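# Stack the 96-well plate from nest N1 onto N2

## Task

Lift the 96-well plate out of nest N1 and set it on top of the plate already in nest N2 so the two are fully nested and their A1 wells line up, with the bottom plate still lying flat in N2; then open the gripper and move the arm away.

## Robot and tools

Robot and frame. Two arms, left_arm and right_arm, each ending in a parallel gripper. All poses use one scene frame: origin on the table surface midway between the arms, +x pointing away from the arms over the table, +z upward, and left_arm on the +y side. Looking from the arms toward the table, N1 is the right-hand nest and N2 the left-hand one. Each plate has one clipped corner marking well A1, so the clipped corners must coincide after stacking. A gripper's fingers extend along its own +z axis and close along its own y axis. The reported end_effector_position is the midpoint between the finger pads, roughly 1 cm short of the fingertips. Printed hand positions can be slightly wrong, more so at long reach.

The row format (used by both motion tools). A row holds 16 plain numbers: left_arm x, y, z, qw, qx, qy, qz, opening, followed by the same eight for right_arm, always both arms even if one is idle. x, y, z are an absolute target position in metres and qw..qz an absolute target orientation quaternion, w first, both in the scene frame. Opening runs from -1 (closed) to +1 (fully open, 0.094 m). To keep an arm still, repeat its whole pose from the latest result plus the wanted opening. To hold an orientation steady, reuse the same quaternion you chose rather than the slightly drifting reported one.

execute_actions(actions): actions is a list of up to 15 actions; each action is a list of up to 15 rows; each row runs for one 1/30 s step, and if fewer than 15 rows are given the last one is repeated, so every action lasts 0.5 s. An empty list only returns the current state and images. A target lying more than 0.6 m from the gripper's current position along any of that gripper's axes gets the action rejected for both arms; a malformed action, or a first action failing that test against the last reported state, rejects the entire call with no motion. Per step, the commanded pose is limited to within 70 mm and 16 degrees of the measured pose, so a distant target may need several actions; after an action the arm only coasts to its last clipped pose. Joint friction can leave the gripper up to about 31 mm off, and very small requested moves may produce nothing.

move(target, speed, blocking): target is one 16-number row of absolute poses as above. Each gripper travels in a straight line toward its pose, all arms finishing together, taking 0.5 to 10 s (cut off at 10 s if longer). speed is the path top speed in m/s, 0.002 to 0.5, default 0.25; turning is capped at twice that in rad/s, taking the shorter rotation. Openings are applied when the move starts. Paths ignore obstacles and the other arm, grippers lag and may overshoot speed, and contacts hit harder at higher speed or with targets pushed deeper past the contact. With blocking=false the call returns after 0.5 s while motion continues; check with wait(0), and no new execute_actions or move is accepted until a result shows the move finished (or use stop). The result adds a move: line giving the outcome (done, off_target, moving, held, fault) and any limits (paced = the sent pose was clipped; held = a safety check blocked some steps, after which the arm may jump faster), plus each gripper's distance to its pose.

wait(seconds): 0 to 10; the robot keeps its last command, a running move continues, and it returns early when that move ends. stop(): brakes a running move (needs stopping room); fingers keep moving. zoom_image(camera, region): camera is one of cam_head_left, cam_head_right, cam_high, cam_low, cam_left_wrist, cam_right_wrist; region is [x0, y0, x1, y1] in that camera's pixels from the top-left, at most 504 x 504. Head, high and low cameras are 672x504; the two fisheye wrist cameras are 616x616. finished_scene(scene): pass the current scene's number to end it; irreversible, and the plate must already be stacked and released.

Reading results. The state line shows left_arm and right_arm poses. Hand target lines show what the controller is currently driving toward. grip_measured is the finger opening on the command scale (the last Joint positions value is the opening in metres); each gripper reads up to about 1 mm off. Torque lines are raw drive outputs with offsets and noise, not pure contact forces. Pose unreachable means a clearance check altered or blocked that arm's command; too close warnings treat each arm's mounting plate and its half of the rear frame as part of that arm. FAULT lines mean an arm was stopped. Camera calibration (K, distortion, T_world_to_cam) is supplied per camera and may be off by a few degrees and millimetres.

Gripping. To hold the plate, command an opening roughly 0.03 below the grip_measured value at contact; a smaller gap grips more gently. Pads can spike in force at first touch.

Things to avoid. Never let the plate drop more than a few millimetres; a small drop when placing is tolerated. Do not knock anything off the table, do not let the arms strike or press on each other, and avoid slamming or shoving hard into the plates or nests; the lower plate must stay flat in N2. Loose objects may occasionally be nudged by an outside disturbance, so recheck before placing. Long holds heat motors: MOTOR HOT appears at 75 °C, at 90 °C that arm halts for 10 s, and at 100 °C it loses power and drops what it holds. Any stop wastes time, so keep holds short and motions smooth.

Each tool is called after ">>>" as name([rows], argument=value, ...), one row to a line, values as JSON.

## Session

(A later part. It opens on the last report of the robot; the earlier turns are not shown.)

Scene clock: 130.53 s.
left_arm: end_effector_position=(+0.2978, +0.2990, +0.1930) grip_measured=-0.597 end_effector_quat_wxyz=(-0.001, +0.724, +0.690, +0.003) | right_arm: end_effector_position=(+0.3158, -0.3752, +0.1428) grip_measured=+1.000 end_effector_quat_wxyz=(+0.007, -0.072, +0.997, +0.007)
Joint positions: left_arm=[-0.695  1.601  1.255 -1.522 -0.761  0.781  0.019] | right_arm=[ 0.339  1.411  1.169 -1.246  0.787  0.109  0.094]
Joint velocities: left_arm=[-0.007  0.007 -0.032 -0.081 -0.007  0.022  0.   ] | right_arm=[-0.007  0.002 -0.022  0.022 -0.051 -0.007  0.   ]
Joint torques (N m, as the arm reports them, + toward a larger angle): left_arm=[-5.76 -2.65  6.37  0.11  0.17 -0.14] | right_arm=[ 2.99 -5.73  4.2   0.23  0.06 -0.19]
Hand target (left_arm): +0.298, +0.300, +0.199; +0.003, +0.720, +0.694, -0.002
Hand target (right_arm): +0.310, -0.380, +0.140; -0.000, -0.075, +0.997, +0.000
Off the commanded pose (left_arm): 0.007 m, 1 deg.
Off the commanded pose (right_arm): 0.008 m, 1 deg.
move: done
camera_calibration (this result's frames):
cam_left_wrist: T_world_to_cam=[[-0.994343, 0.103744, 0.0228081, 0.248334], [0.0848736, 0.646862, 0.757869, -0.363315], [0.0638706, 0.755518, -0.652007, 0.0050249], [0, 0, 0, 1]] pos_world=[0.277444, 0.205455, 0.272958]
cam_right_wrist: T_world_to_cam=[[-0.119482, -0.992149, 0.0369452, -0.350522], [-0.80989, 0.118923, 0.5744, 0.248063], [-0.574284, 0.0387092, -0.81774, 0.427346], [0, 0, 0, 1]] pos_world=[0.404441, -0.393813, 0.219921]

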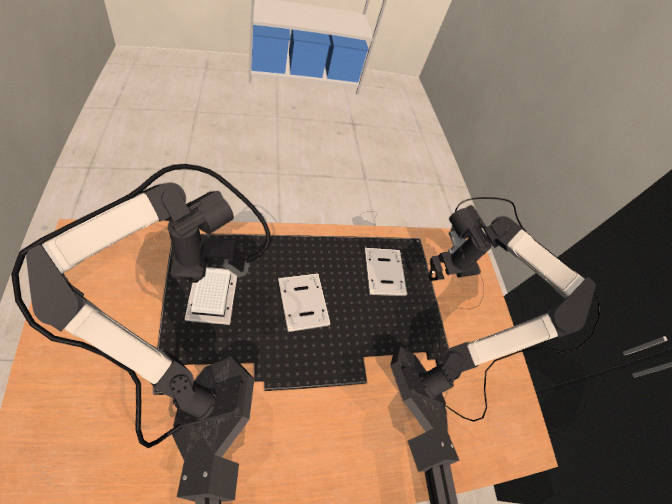

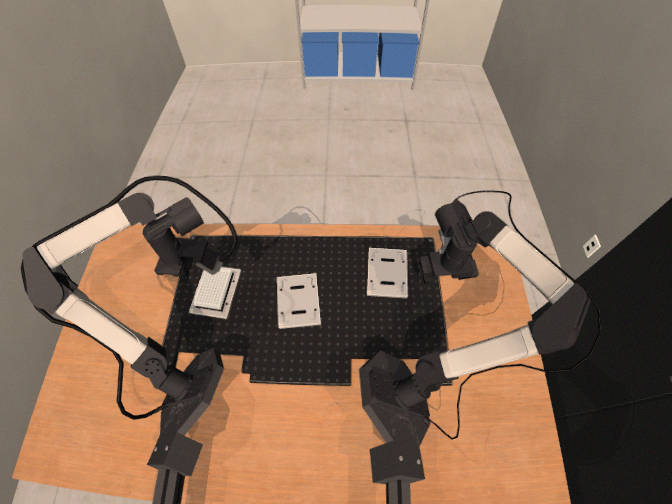

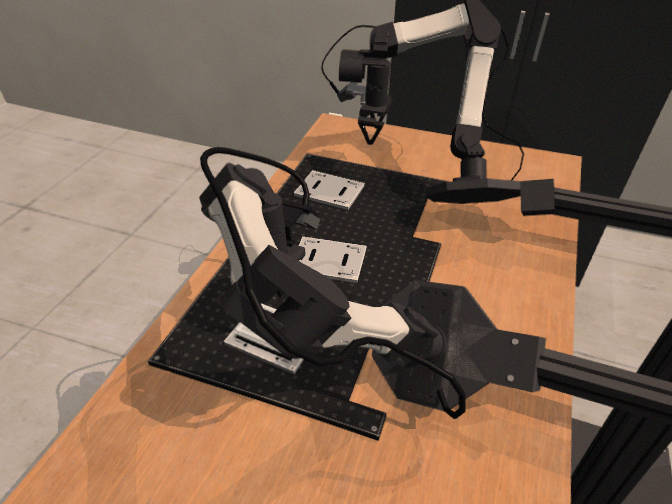

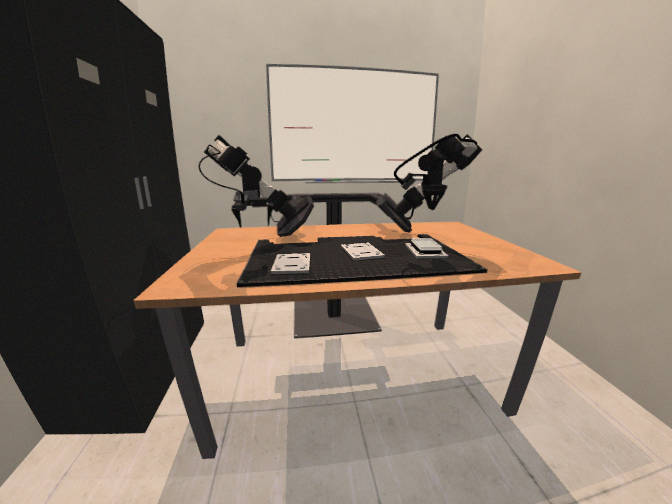

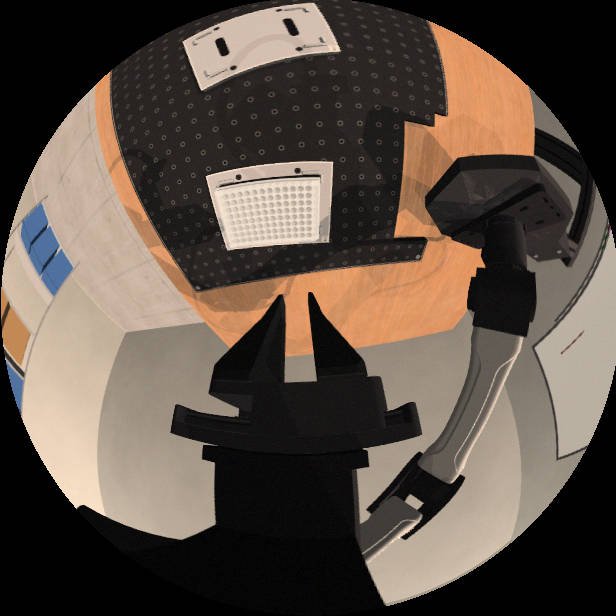

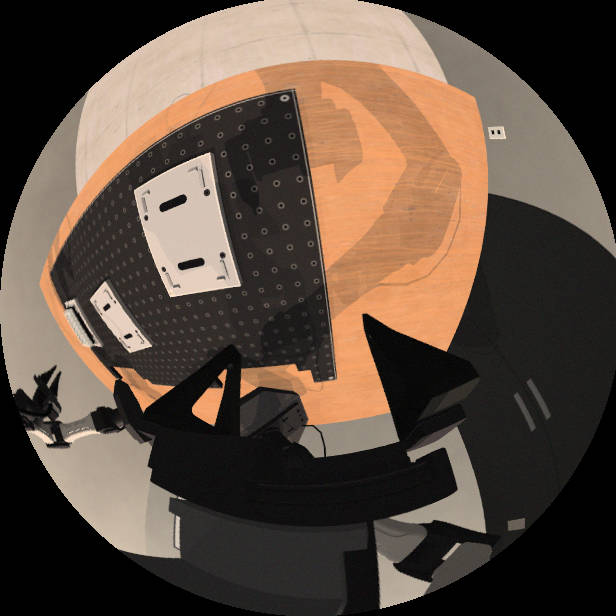

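>>> move(target=[0.428,0.267,0.11,0,0.74,0.675,0,-0.6,0.31,-0.38,0.14,0,-0.075,0.997,0,1])

>>> move(target=[0.426,0.266,0.055,0,0.74,0.675,0,0.1,0.31,-0.38,0.14,0,-0.075,0.997,0,1], speed=0.08)

>>> zoom_image(camera="cam_left_wrist", region=[280,220,420,340])

Scene clock: 136.23 s.
left_arm: end_effector_position=(+0.4204, +0.2698, +0.1138) grip_measured=-0.597 end_effector_quat_wxyz=(-0.011, +0.741, +0.671, -0.002) | right_arm: end_effector_position=(+0.3158, -0.3752, +0.1428) grip_measured=+1.000 end_effector_quat_wxyz=(+0.007, -0.072, +0.997, +0.007)
Joint positions: left_arm=[-0.404  1.988  1.592 -1.212 -0.806  1.219  0.019] | right_arm=[ 0.339  1.411  1.169 -1.246  0.787  0.109  0.094]
Joint velocities: left_arm=[-0.002  0.017 -0.007 -0.022  0.007  0.022 -0.001] | right_arm=[ 0.002 -0.012 -0.007  0.007 -0.051  0.022  0.   ]
Joint torques (N m, as the arm reports them, + toward a larger angle): left_arm=[-7.93 -5.23  6.27  0.43  0.04  0.08] | right_arm=[ 2.98 -5.72  4.2   0.23  0.06 -0.19]
Hand target (left_arm): +0.429, +0.268, +0.113; -0.005, +0.739, +0.674, +0.003
Hand target (right_arm): +0.310, -0.380, +0.140; -0.000, -0.075, +0.997, +0.000
Off the commanded pose (left_arm): 0.009 m, 1 deg.
Off the commanded pose (right_arm): 0.008 m, 1 deg.
move: done
camera_calibration (this result's frames):
cam_left_wrist: T_world_to_cam=[[-0.986973, 0.154777, 0.0439054, 0.355791], [0.133394, 0.63471, 0.76115, -0.312356], [0.089941, 0.757092, -0.647088, -0.0443594], [0, 0, 0, 1]] pos_world=[0.396813, 0.176771, 0.193424]
cam_right_wrist: T_world_to_cam=[[-0.119482, -0.992149, 0.0369452, -0.350522], [-0.80989, 0.118923, 0.5744, 0.248063], [-0.574284, 0.0387092, -0.81774, 0.427346], [0, 0, 0, 1]] pos_world=[0.404441, -0.393813, 0.219921]

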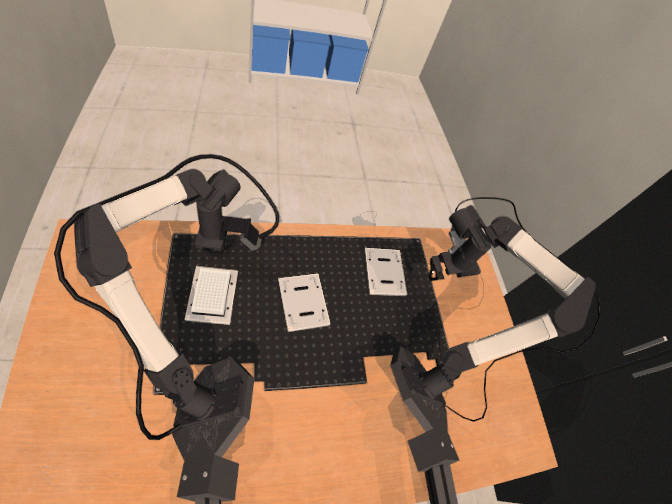

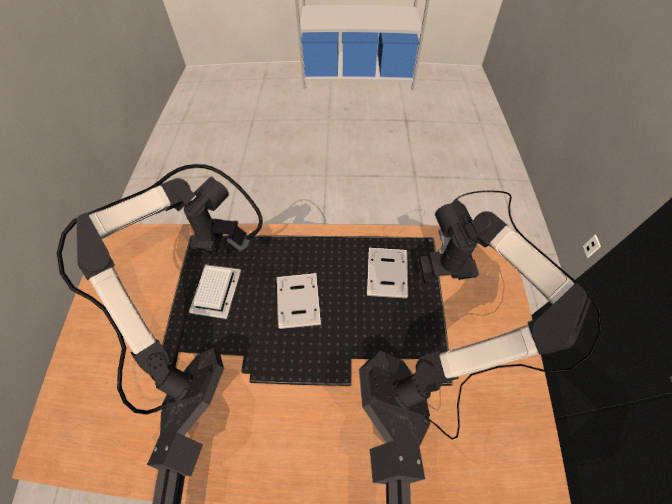

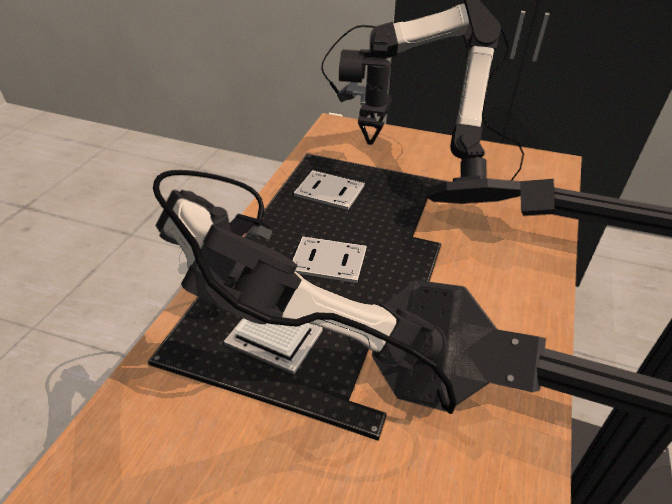

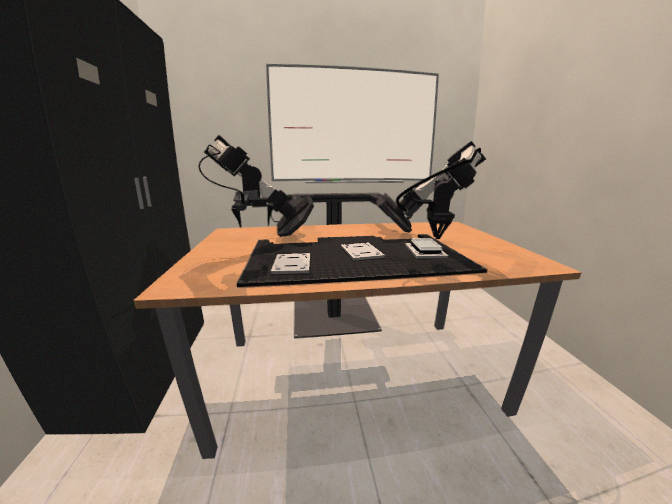

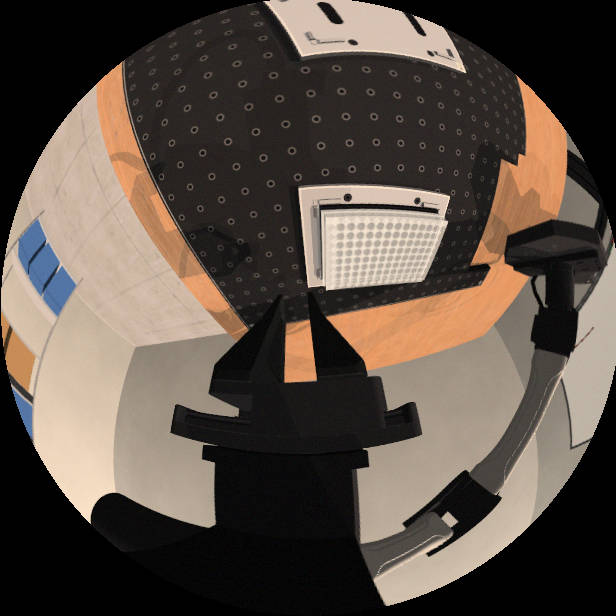

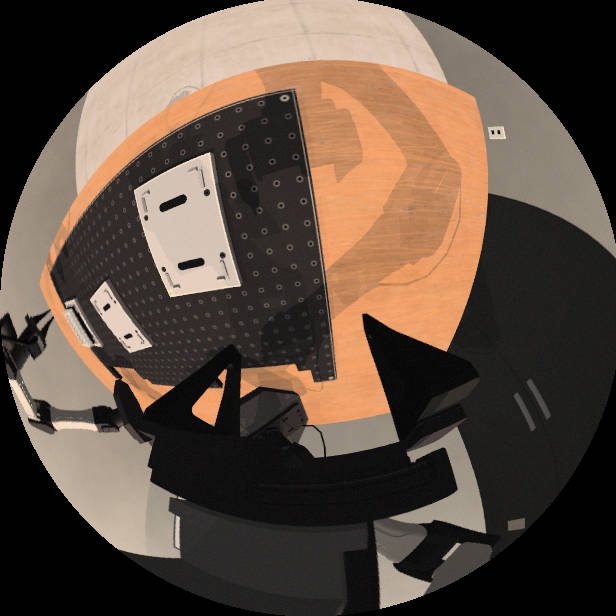

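Scene clock: 137.53 s.
left_arm: end_effector_position=(+0.4338, +0.2739, +0.0659) grip_measured=+0.097 end_effector_quat_wxyz=(+0.004, +0.730, +0.683, +0.009) | right_arm: end_effector_position=(+0.3158, -0.3752, +0.1428) grip_measured=+1.000 end_effector_quat_wxyz=(+0.007, -0.072, +0.997, +0.007)
Joint positions: left_arm=[-0.298  1.988  1.477 -0.933 -0.806  1.377  0.052] | right_arm=[ 0.339  1.411  1.169 -1.246  0.787  0.109  0.094]
Joint velocities: left_arm=[ 0.002 -0.022  0.002  0.022  0.007  0.051 -0.   ] | right_arm=[-0.002  0.007 -0.007 -0.037 -0.022 -0.007  0.   ]
Joint torques (N m, as the arm reports them, + toward a larger angle): left_arm=[-7.64 -5.3   2.58  0.51  0.15  0.03] | right_arm=[ 2.98 -5.74  4.18  0.23  0.06 -0.19]
Hand target (left_arm): +0.427, +0.267, +0.056; -0.002, +0.738, +0.674, +0.000
Hand target (right_arm): +0.310, -0.380, +0.140; -0.000, -0.075, +0.997, +0.000
Off the commanded pose (left_arm): 0.016 m, 2 deg.
Off the commanded pose (right_arm): 0.008 m, 1 deg.
move: off_target (left_arm)
camera_calibration (this result's frames):
cam_left_wrist: T_world_to_cam=[[-0.992521, 0.121926, 0.00602466, 0.384362], [0.0838416, 0.644964, 0.7596, -0.261457], [0.0887296, 0.754424, -0.650363, -0.078257], [0, 0, 0, 1]] pos_world=[0.410352, 0.180806, 0.145392]
cam_right_wrist: T_world_to_cam=[[-0.119482, -0.992149, 0.0369452, -0.350522], [-0.80989, 0.118923, 0.5744, 0.248063], [-0.574284, 0.0387092, -0.81774, 0.427346], [0, 0, 0, 1]] pos_world=[0.404441, -0.393813, 0.219921]

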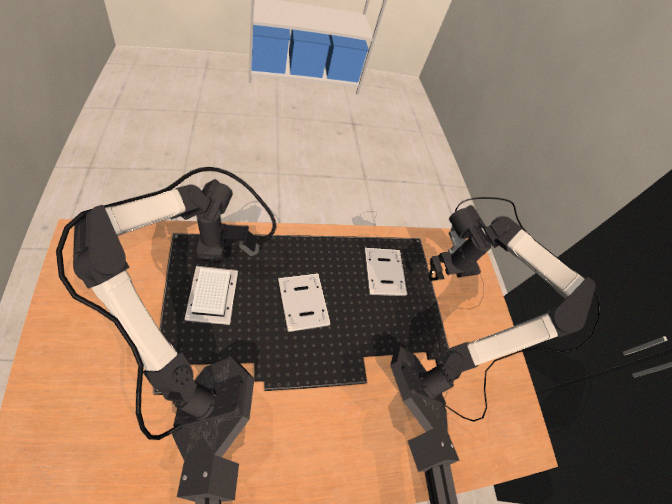

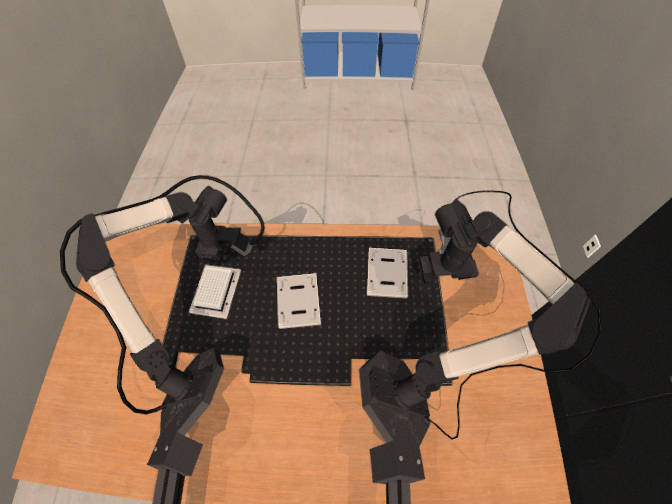

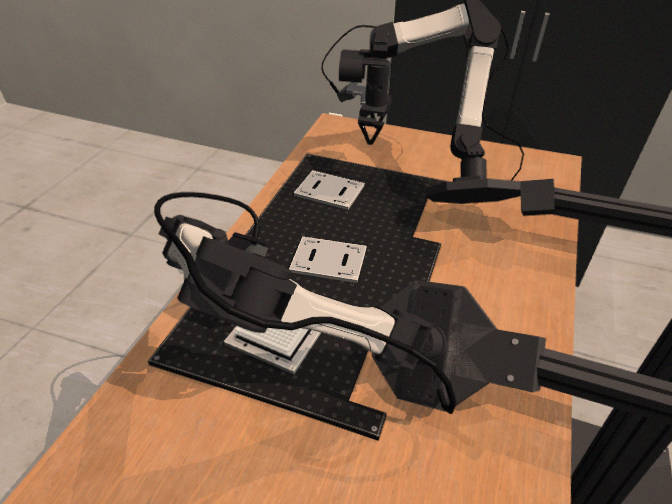

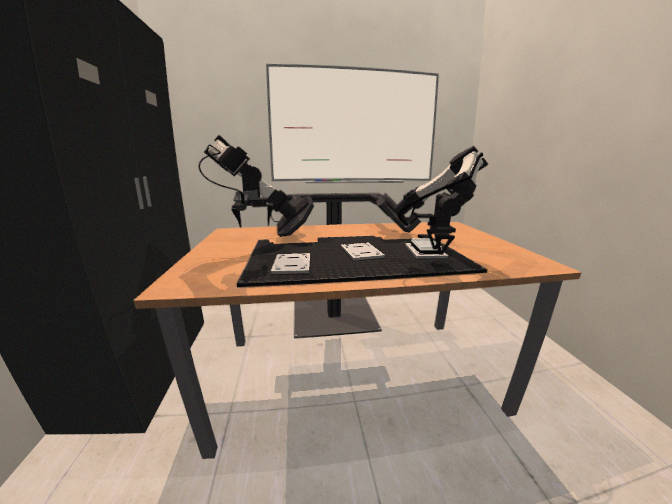

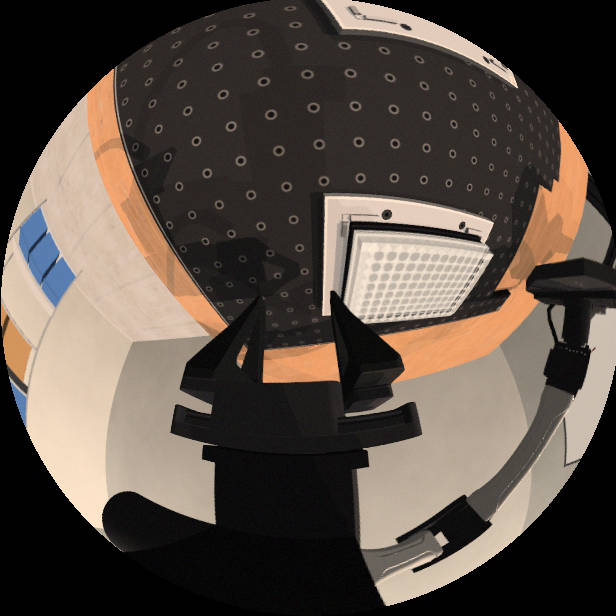

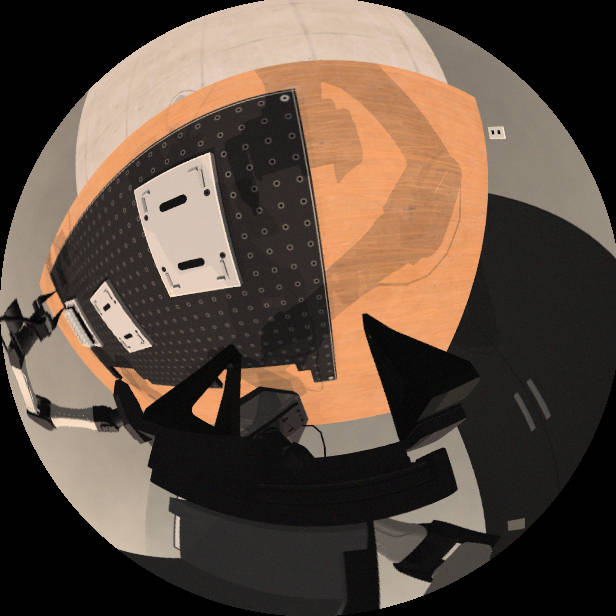

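Region (280, 220, 420, 340) of cam_left_wrist's 616x616 image, scaled by 3.600, with more detail than that image has; it fills the top 432 rows of this view, and the rest is white.

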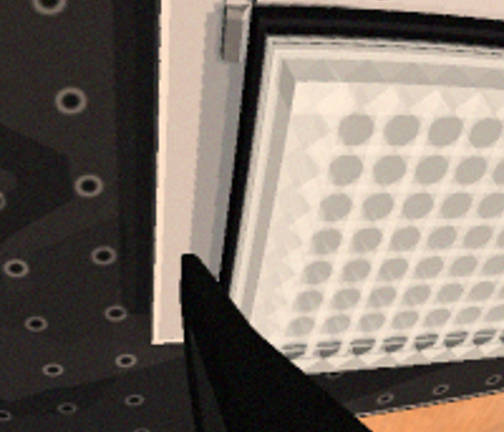

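>>> execute_actions([
  [[0.426,0.266,0.050,0,0.74,0.675,0,0.3,0.31,-0.38,0.14,0,-0.075,0.997,0,1]],
  [[0.426,0.266,0.050,0,0.74,0.675,0,0.55,0.31,-0.38,0.14,0,-0.075,0.997,0,1]],
])

>>> zoom_image(camera="cam_left_wrist", region=[280,220,420,340])

>>> execute_actions([
  [[0.426,0.266,0.050,0,0.74,0.675,0,0.64,0.31,-0.38,0.14,0,-0.075,0.997,0,1]],
])

>>> zoom_image(camera="cam_left_wrist", region=[280,220,420,340])

Scene clock: 143.27 s.
left_arm: end_effector_position=(+0.4337, +0.2730, +0.0607) grip_measured=+0.548 end_effector_quat_wxyz=(+0.006, +0.731, +0.682, +0.010) | right_arm: end_effector_position=(+0.3158, -0.3752, +0.1428) grip_measured=+1.000 end_effector_quat_wxyz=(+0.007, -0.072, +0.997, +0.007)
Joint positions: left_arm=[-0.29   1.988  1.459 -0.9   -0.805  1.397  0.073] | right_arm=[ 0.339  1.411  1.169 -1.246  0.787  0.109  0.094]
Joint velocities: left_arm=[-0.012 -0.007 -0.002  0.051 -0.037  0.007 -0.001] | right_arm=[-0.002  0.017  0.002 -0.037 -0.051  0.081  0.   ]
Joint torques (N m, as the arm reports them, + toward a larger angle): left_arm=[-7.49 -5.36  2.64  0.5   0.18  0.06] | right_arm=[ 2.98 -5.74  4.19  0.23  0.06 -0.19]
Hand target (left_arm): +0.426, +0.266, +0.050; -0.000, +0.739, +0.674, -0.000
Hand target (right_arm): +0.310, -0.380, +0.140; -0.000, -0.075, +0.997, +0.000
Off the commanded pose (left_arm): 0.015 m, 2 deg.
Off the commanded pose (right_arm): 0.008 m, 1 deg.
camera_calibration (this result's frames):
cam_left_wrist: T_world_to_cam=[[-0.992121, 0.12528, 0.00120818, 0.383645], [0.0824126, 0.64532, 0.759454, -0.256389], [0.0943649, 0.75357, -0.650559, -0.0831364], [0, 0, 0, 1]] pos_world=[0.409597, 0.180039, 0.140167]
cam_right_wrist: T_world_to_cam=[[-0.119482, -0.992149, 0.0369452, -0.350522], [-0.80989, 0.118923, 0.5744, 0.248063], [-0.574284, 0.0387092, -0.81774, 0.427346], [0, 0, 0, 1]] pos_world=[0.404441, -0.393813, 0.219921]

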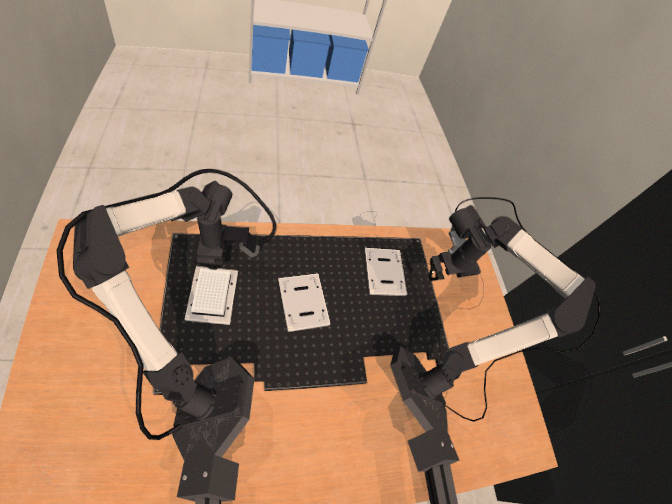

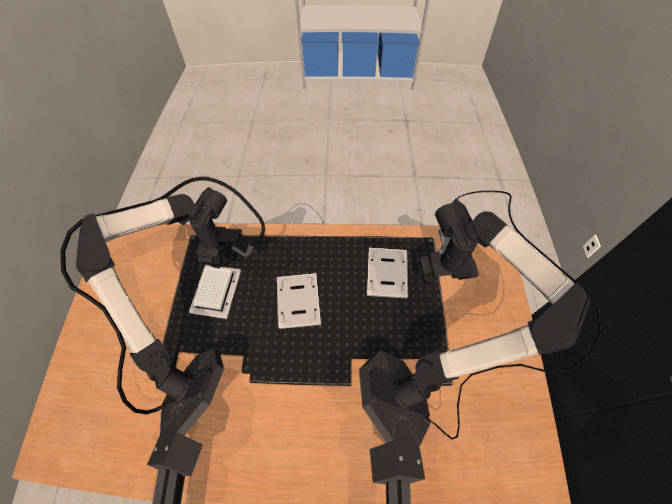

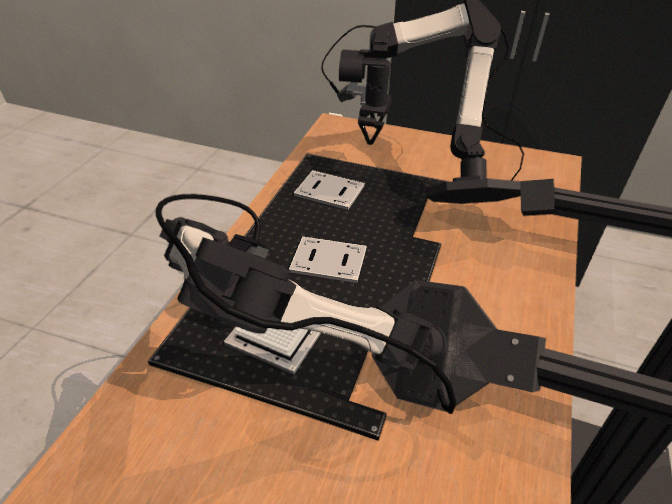

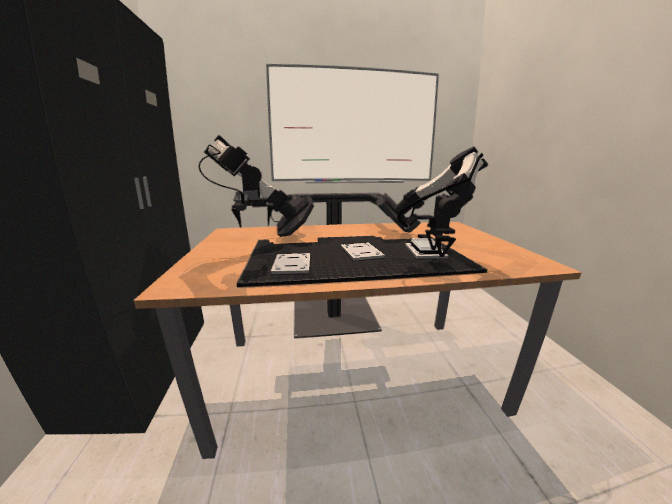

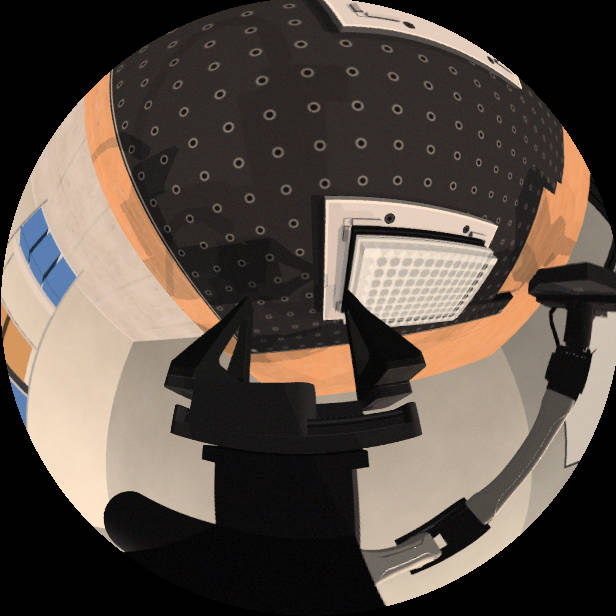

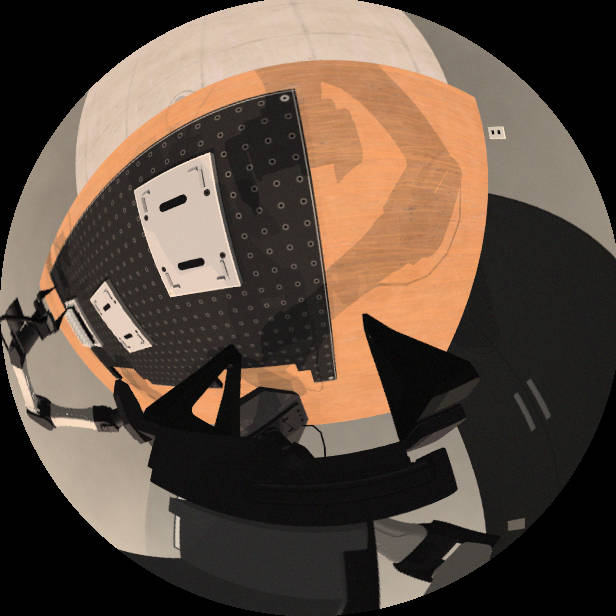

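Region (280, 220, 420, 340) of cam_left_wrist's 616x616 image, scaled by 3.600, with more detail than that image has; it fills the top 432 rows of this view, and the rest is white.

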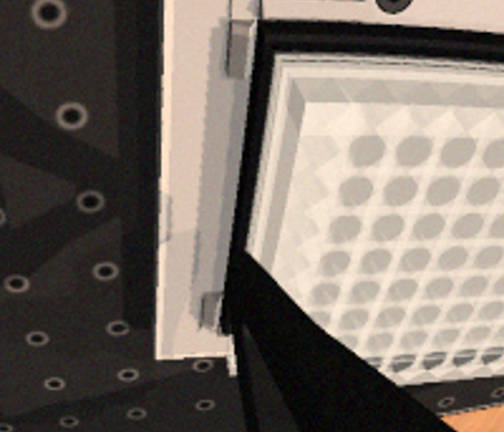

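Scene clock: 143.77 s.
left_arm: end_effector_position=(+0.4342, +0.2729, +0.0607) grip_measured=+0.637 end_effector_quat_wxyz=(+0.007, +0.730, +0.683, +0.011) | right_arm: end_effector_position=(+0.3158, -0.3752, +0.1428) grip_measured=+1.000 end_effector_quat_wxyz=(+0.007, -0.072, +0.997, +0.007)
Joint positions: left_arm=[-0.29   1.988  1.459 -0.897 -0.805  1.397  0.077] | right_arm=[ 0.339  1.411  1.169 -1.246  0.787  0.109  0.094]
Joint velocities: left_arm=[ 0.007 -0.002 -0.017  0.022  0.022 -0.051 -0.001] | right_arm=[-0.007 -0.022 -0.002  0.007 -0.081 -0.022  0.   ]
Joint torques (N m, as the arm reports them, + toward a larger angle): left_arm=[-7.51 -5.35  2.62  0.48  0.18  0.04] | right_arm=[ 2.97 -5.73  4.2   0.23  0.06 -0.19]
Hand target (left_arm): +0.426, +0.266, +0.050; -0.000, +0.739, +0.674, +0.000
Hand target (right_arm): +0.310, -0.380, +0.140; -0.000, -0.075, +0.997, +0.000
Off the commanded pose (left_arm): 0.015 m, 2 deg.
Off the commanded pose (right_arm): 0.008 m, 1 deg.
camera_calibration (this result's frames):
cam_left_wrist: T_world_to_cam=[[-0.992358, 0.12339, -0.000644308, 0.384889], [0.0798119, 0.645848, 0.759283, -0.255364], [0.0941041, 0.753429, -0.650761, -0.0829185], [0, 0, 0, 1]] pos_world=[0.410132, 0.179908, 0.140182]
cam_right_wrist: T_world_to_cam=[[-0.119482, -0.992149, 0.0369452, -0.350522], [-0.80989, 0.118923, 0.5744, 0.248063], [-0.574284, 0.0387092, -0.81774, 0.427346], [0, 0, 0, 1]] pos_world=[0.404441, -0.393813, 0.219921]

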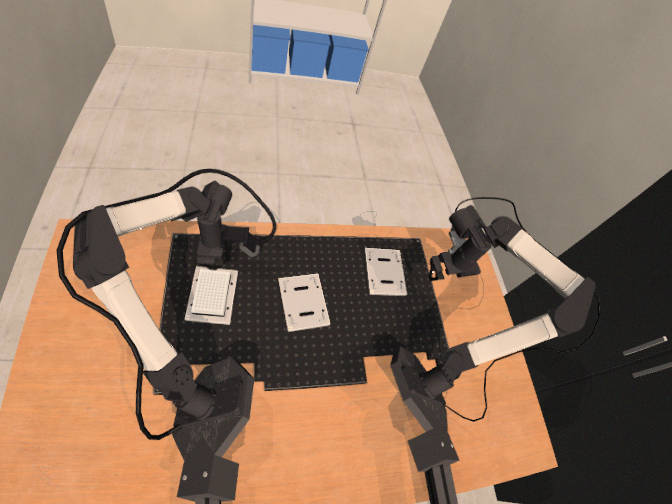

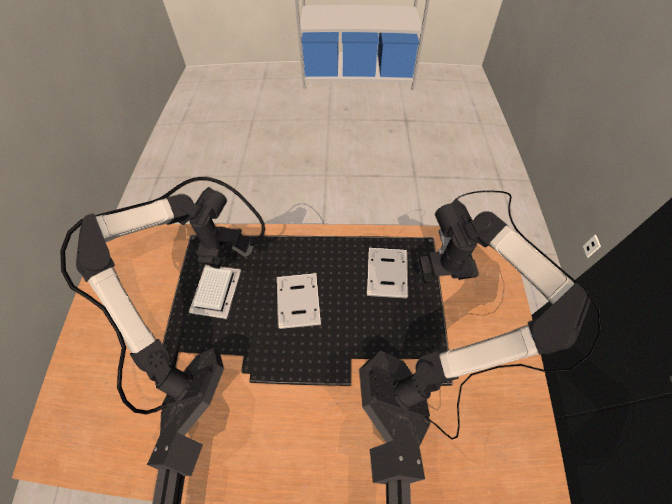

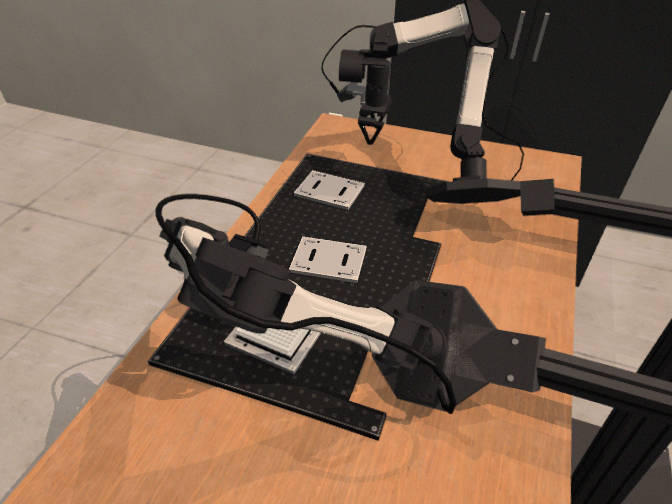

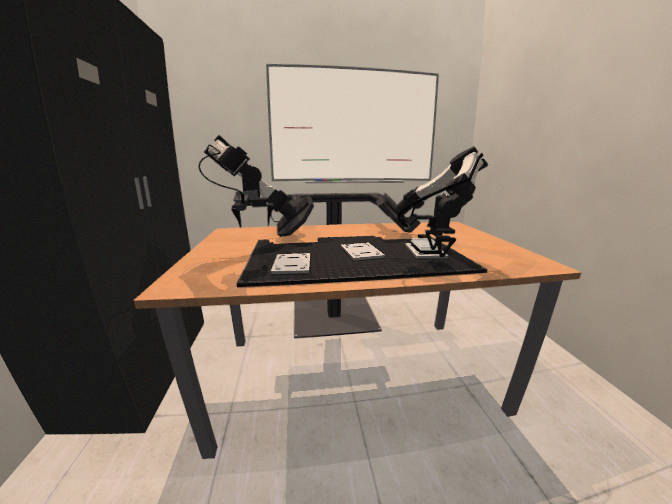

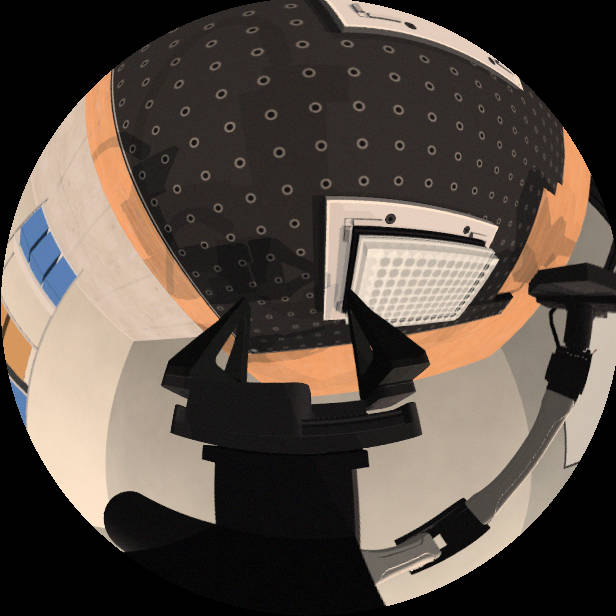

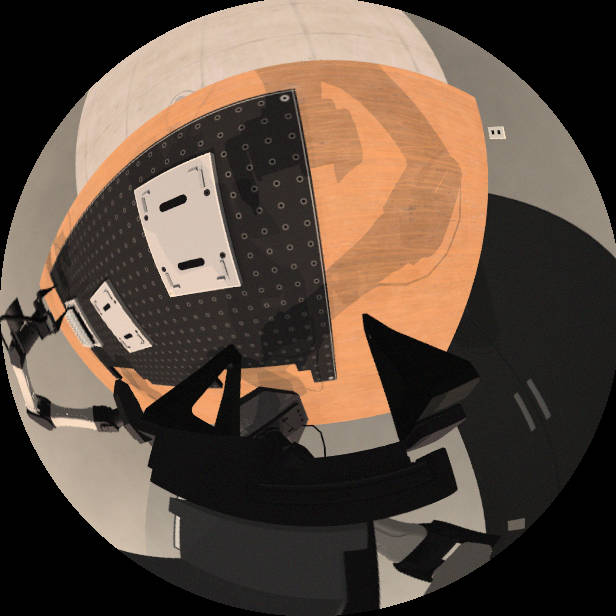

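Region (280, 220, 420, 340) of cam_left_wrist's 616x616 image, scaled by 3.600, with more detail than that image has; it fills the top 432 rows of this view, and the rest is white.

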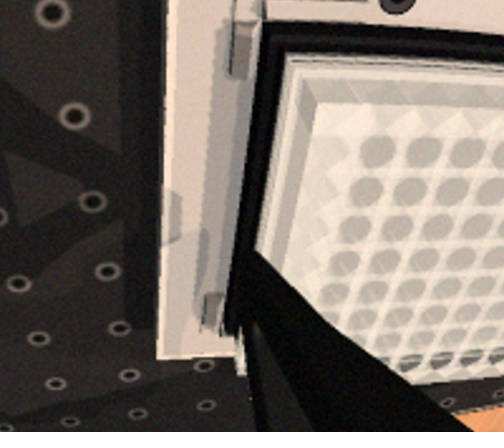

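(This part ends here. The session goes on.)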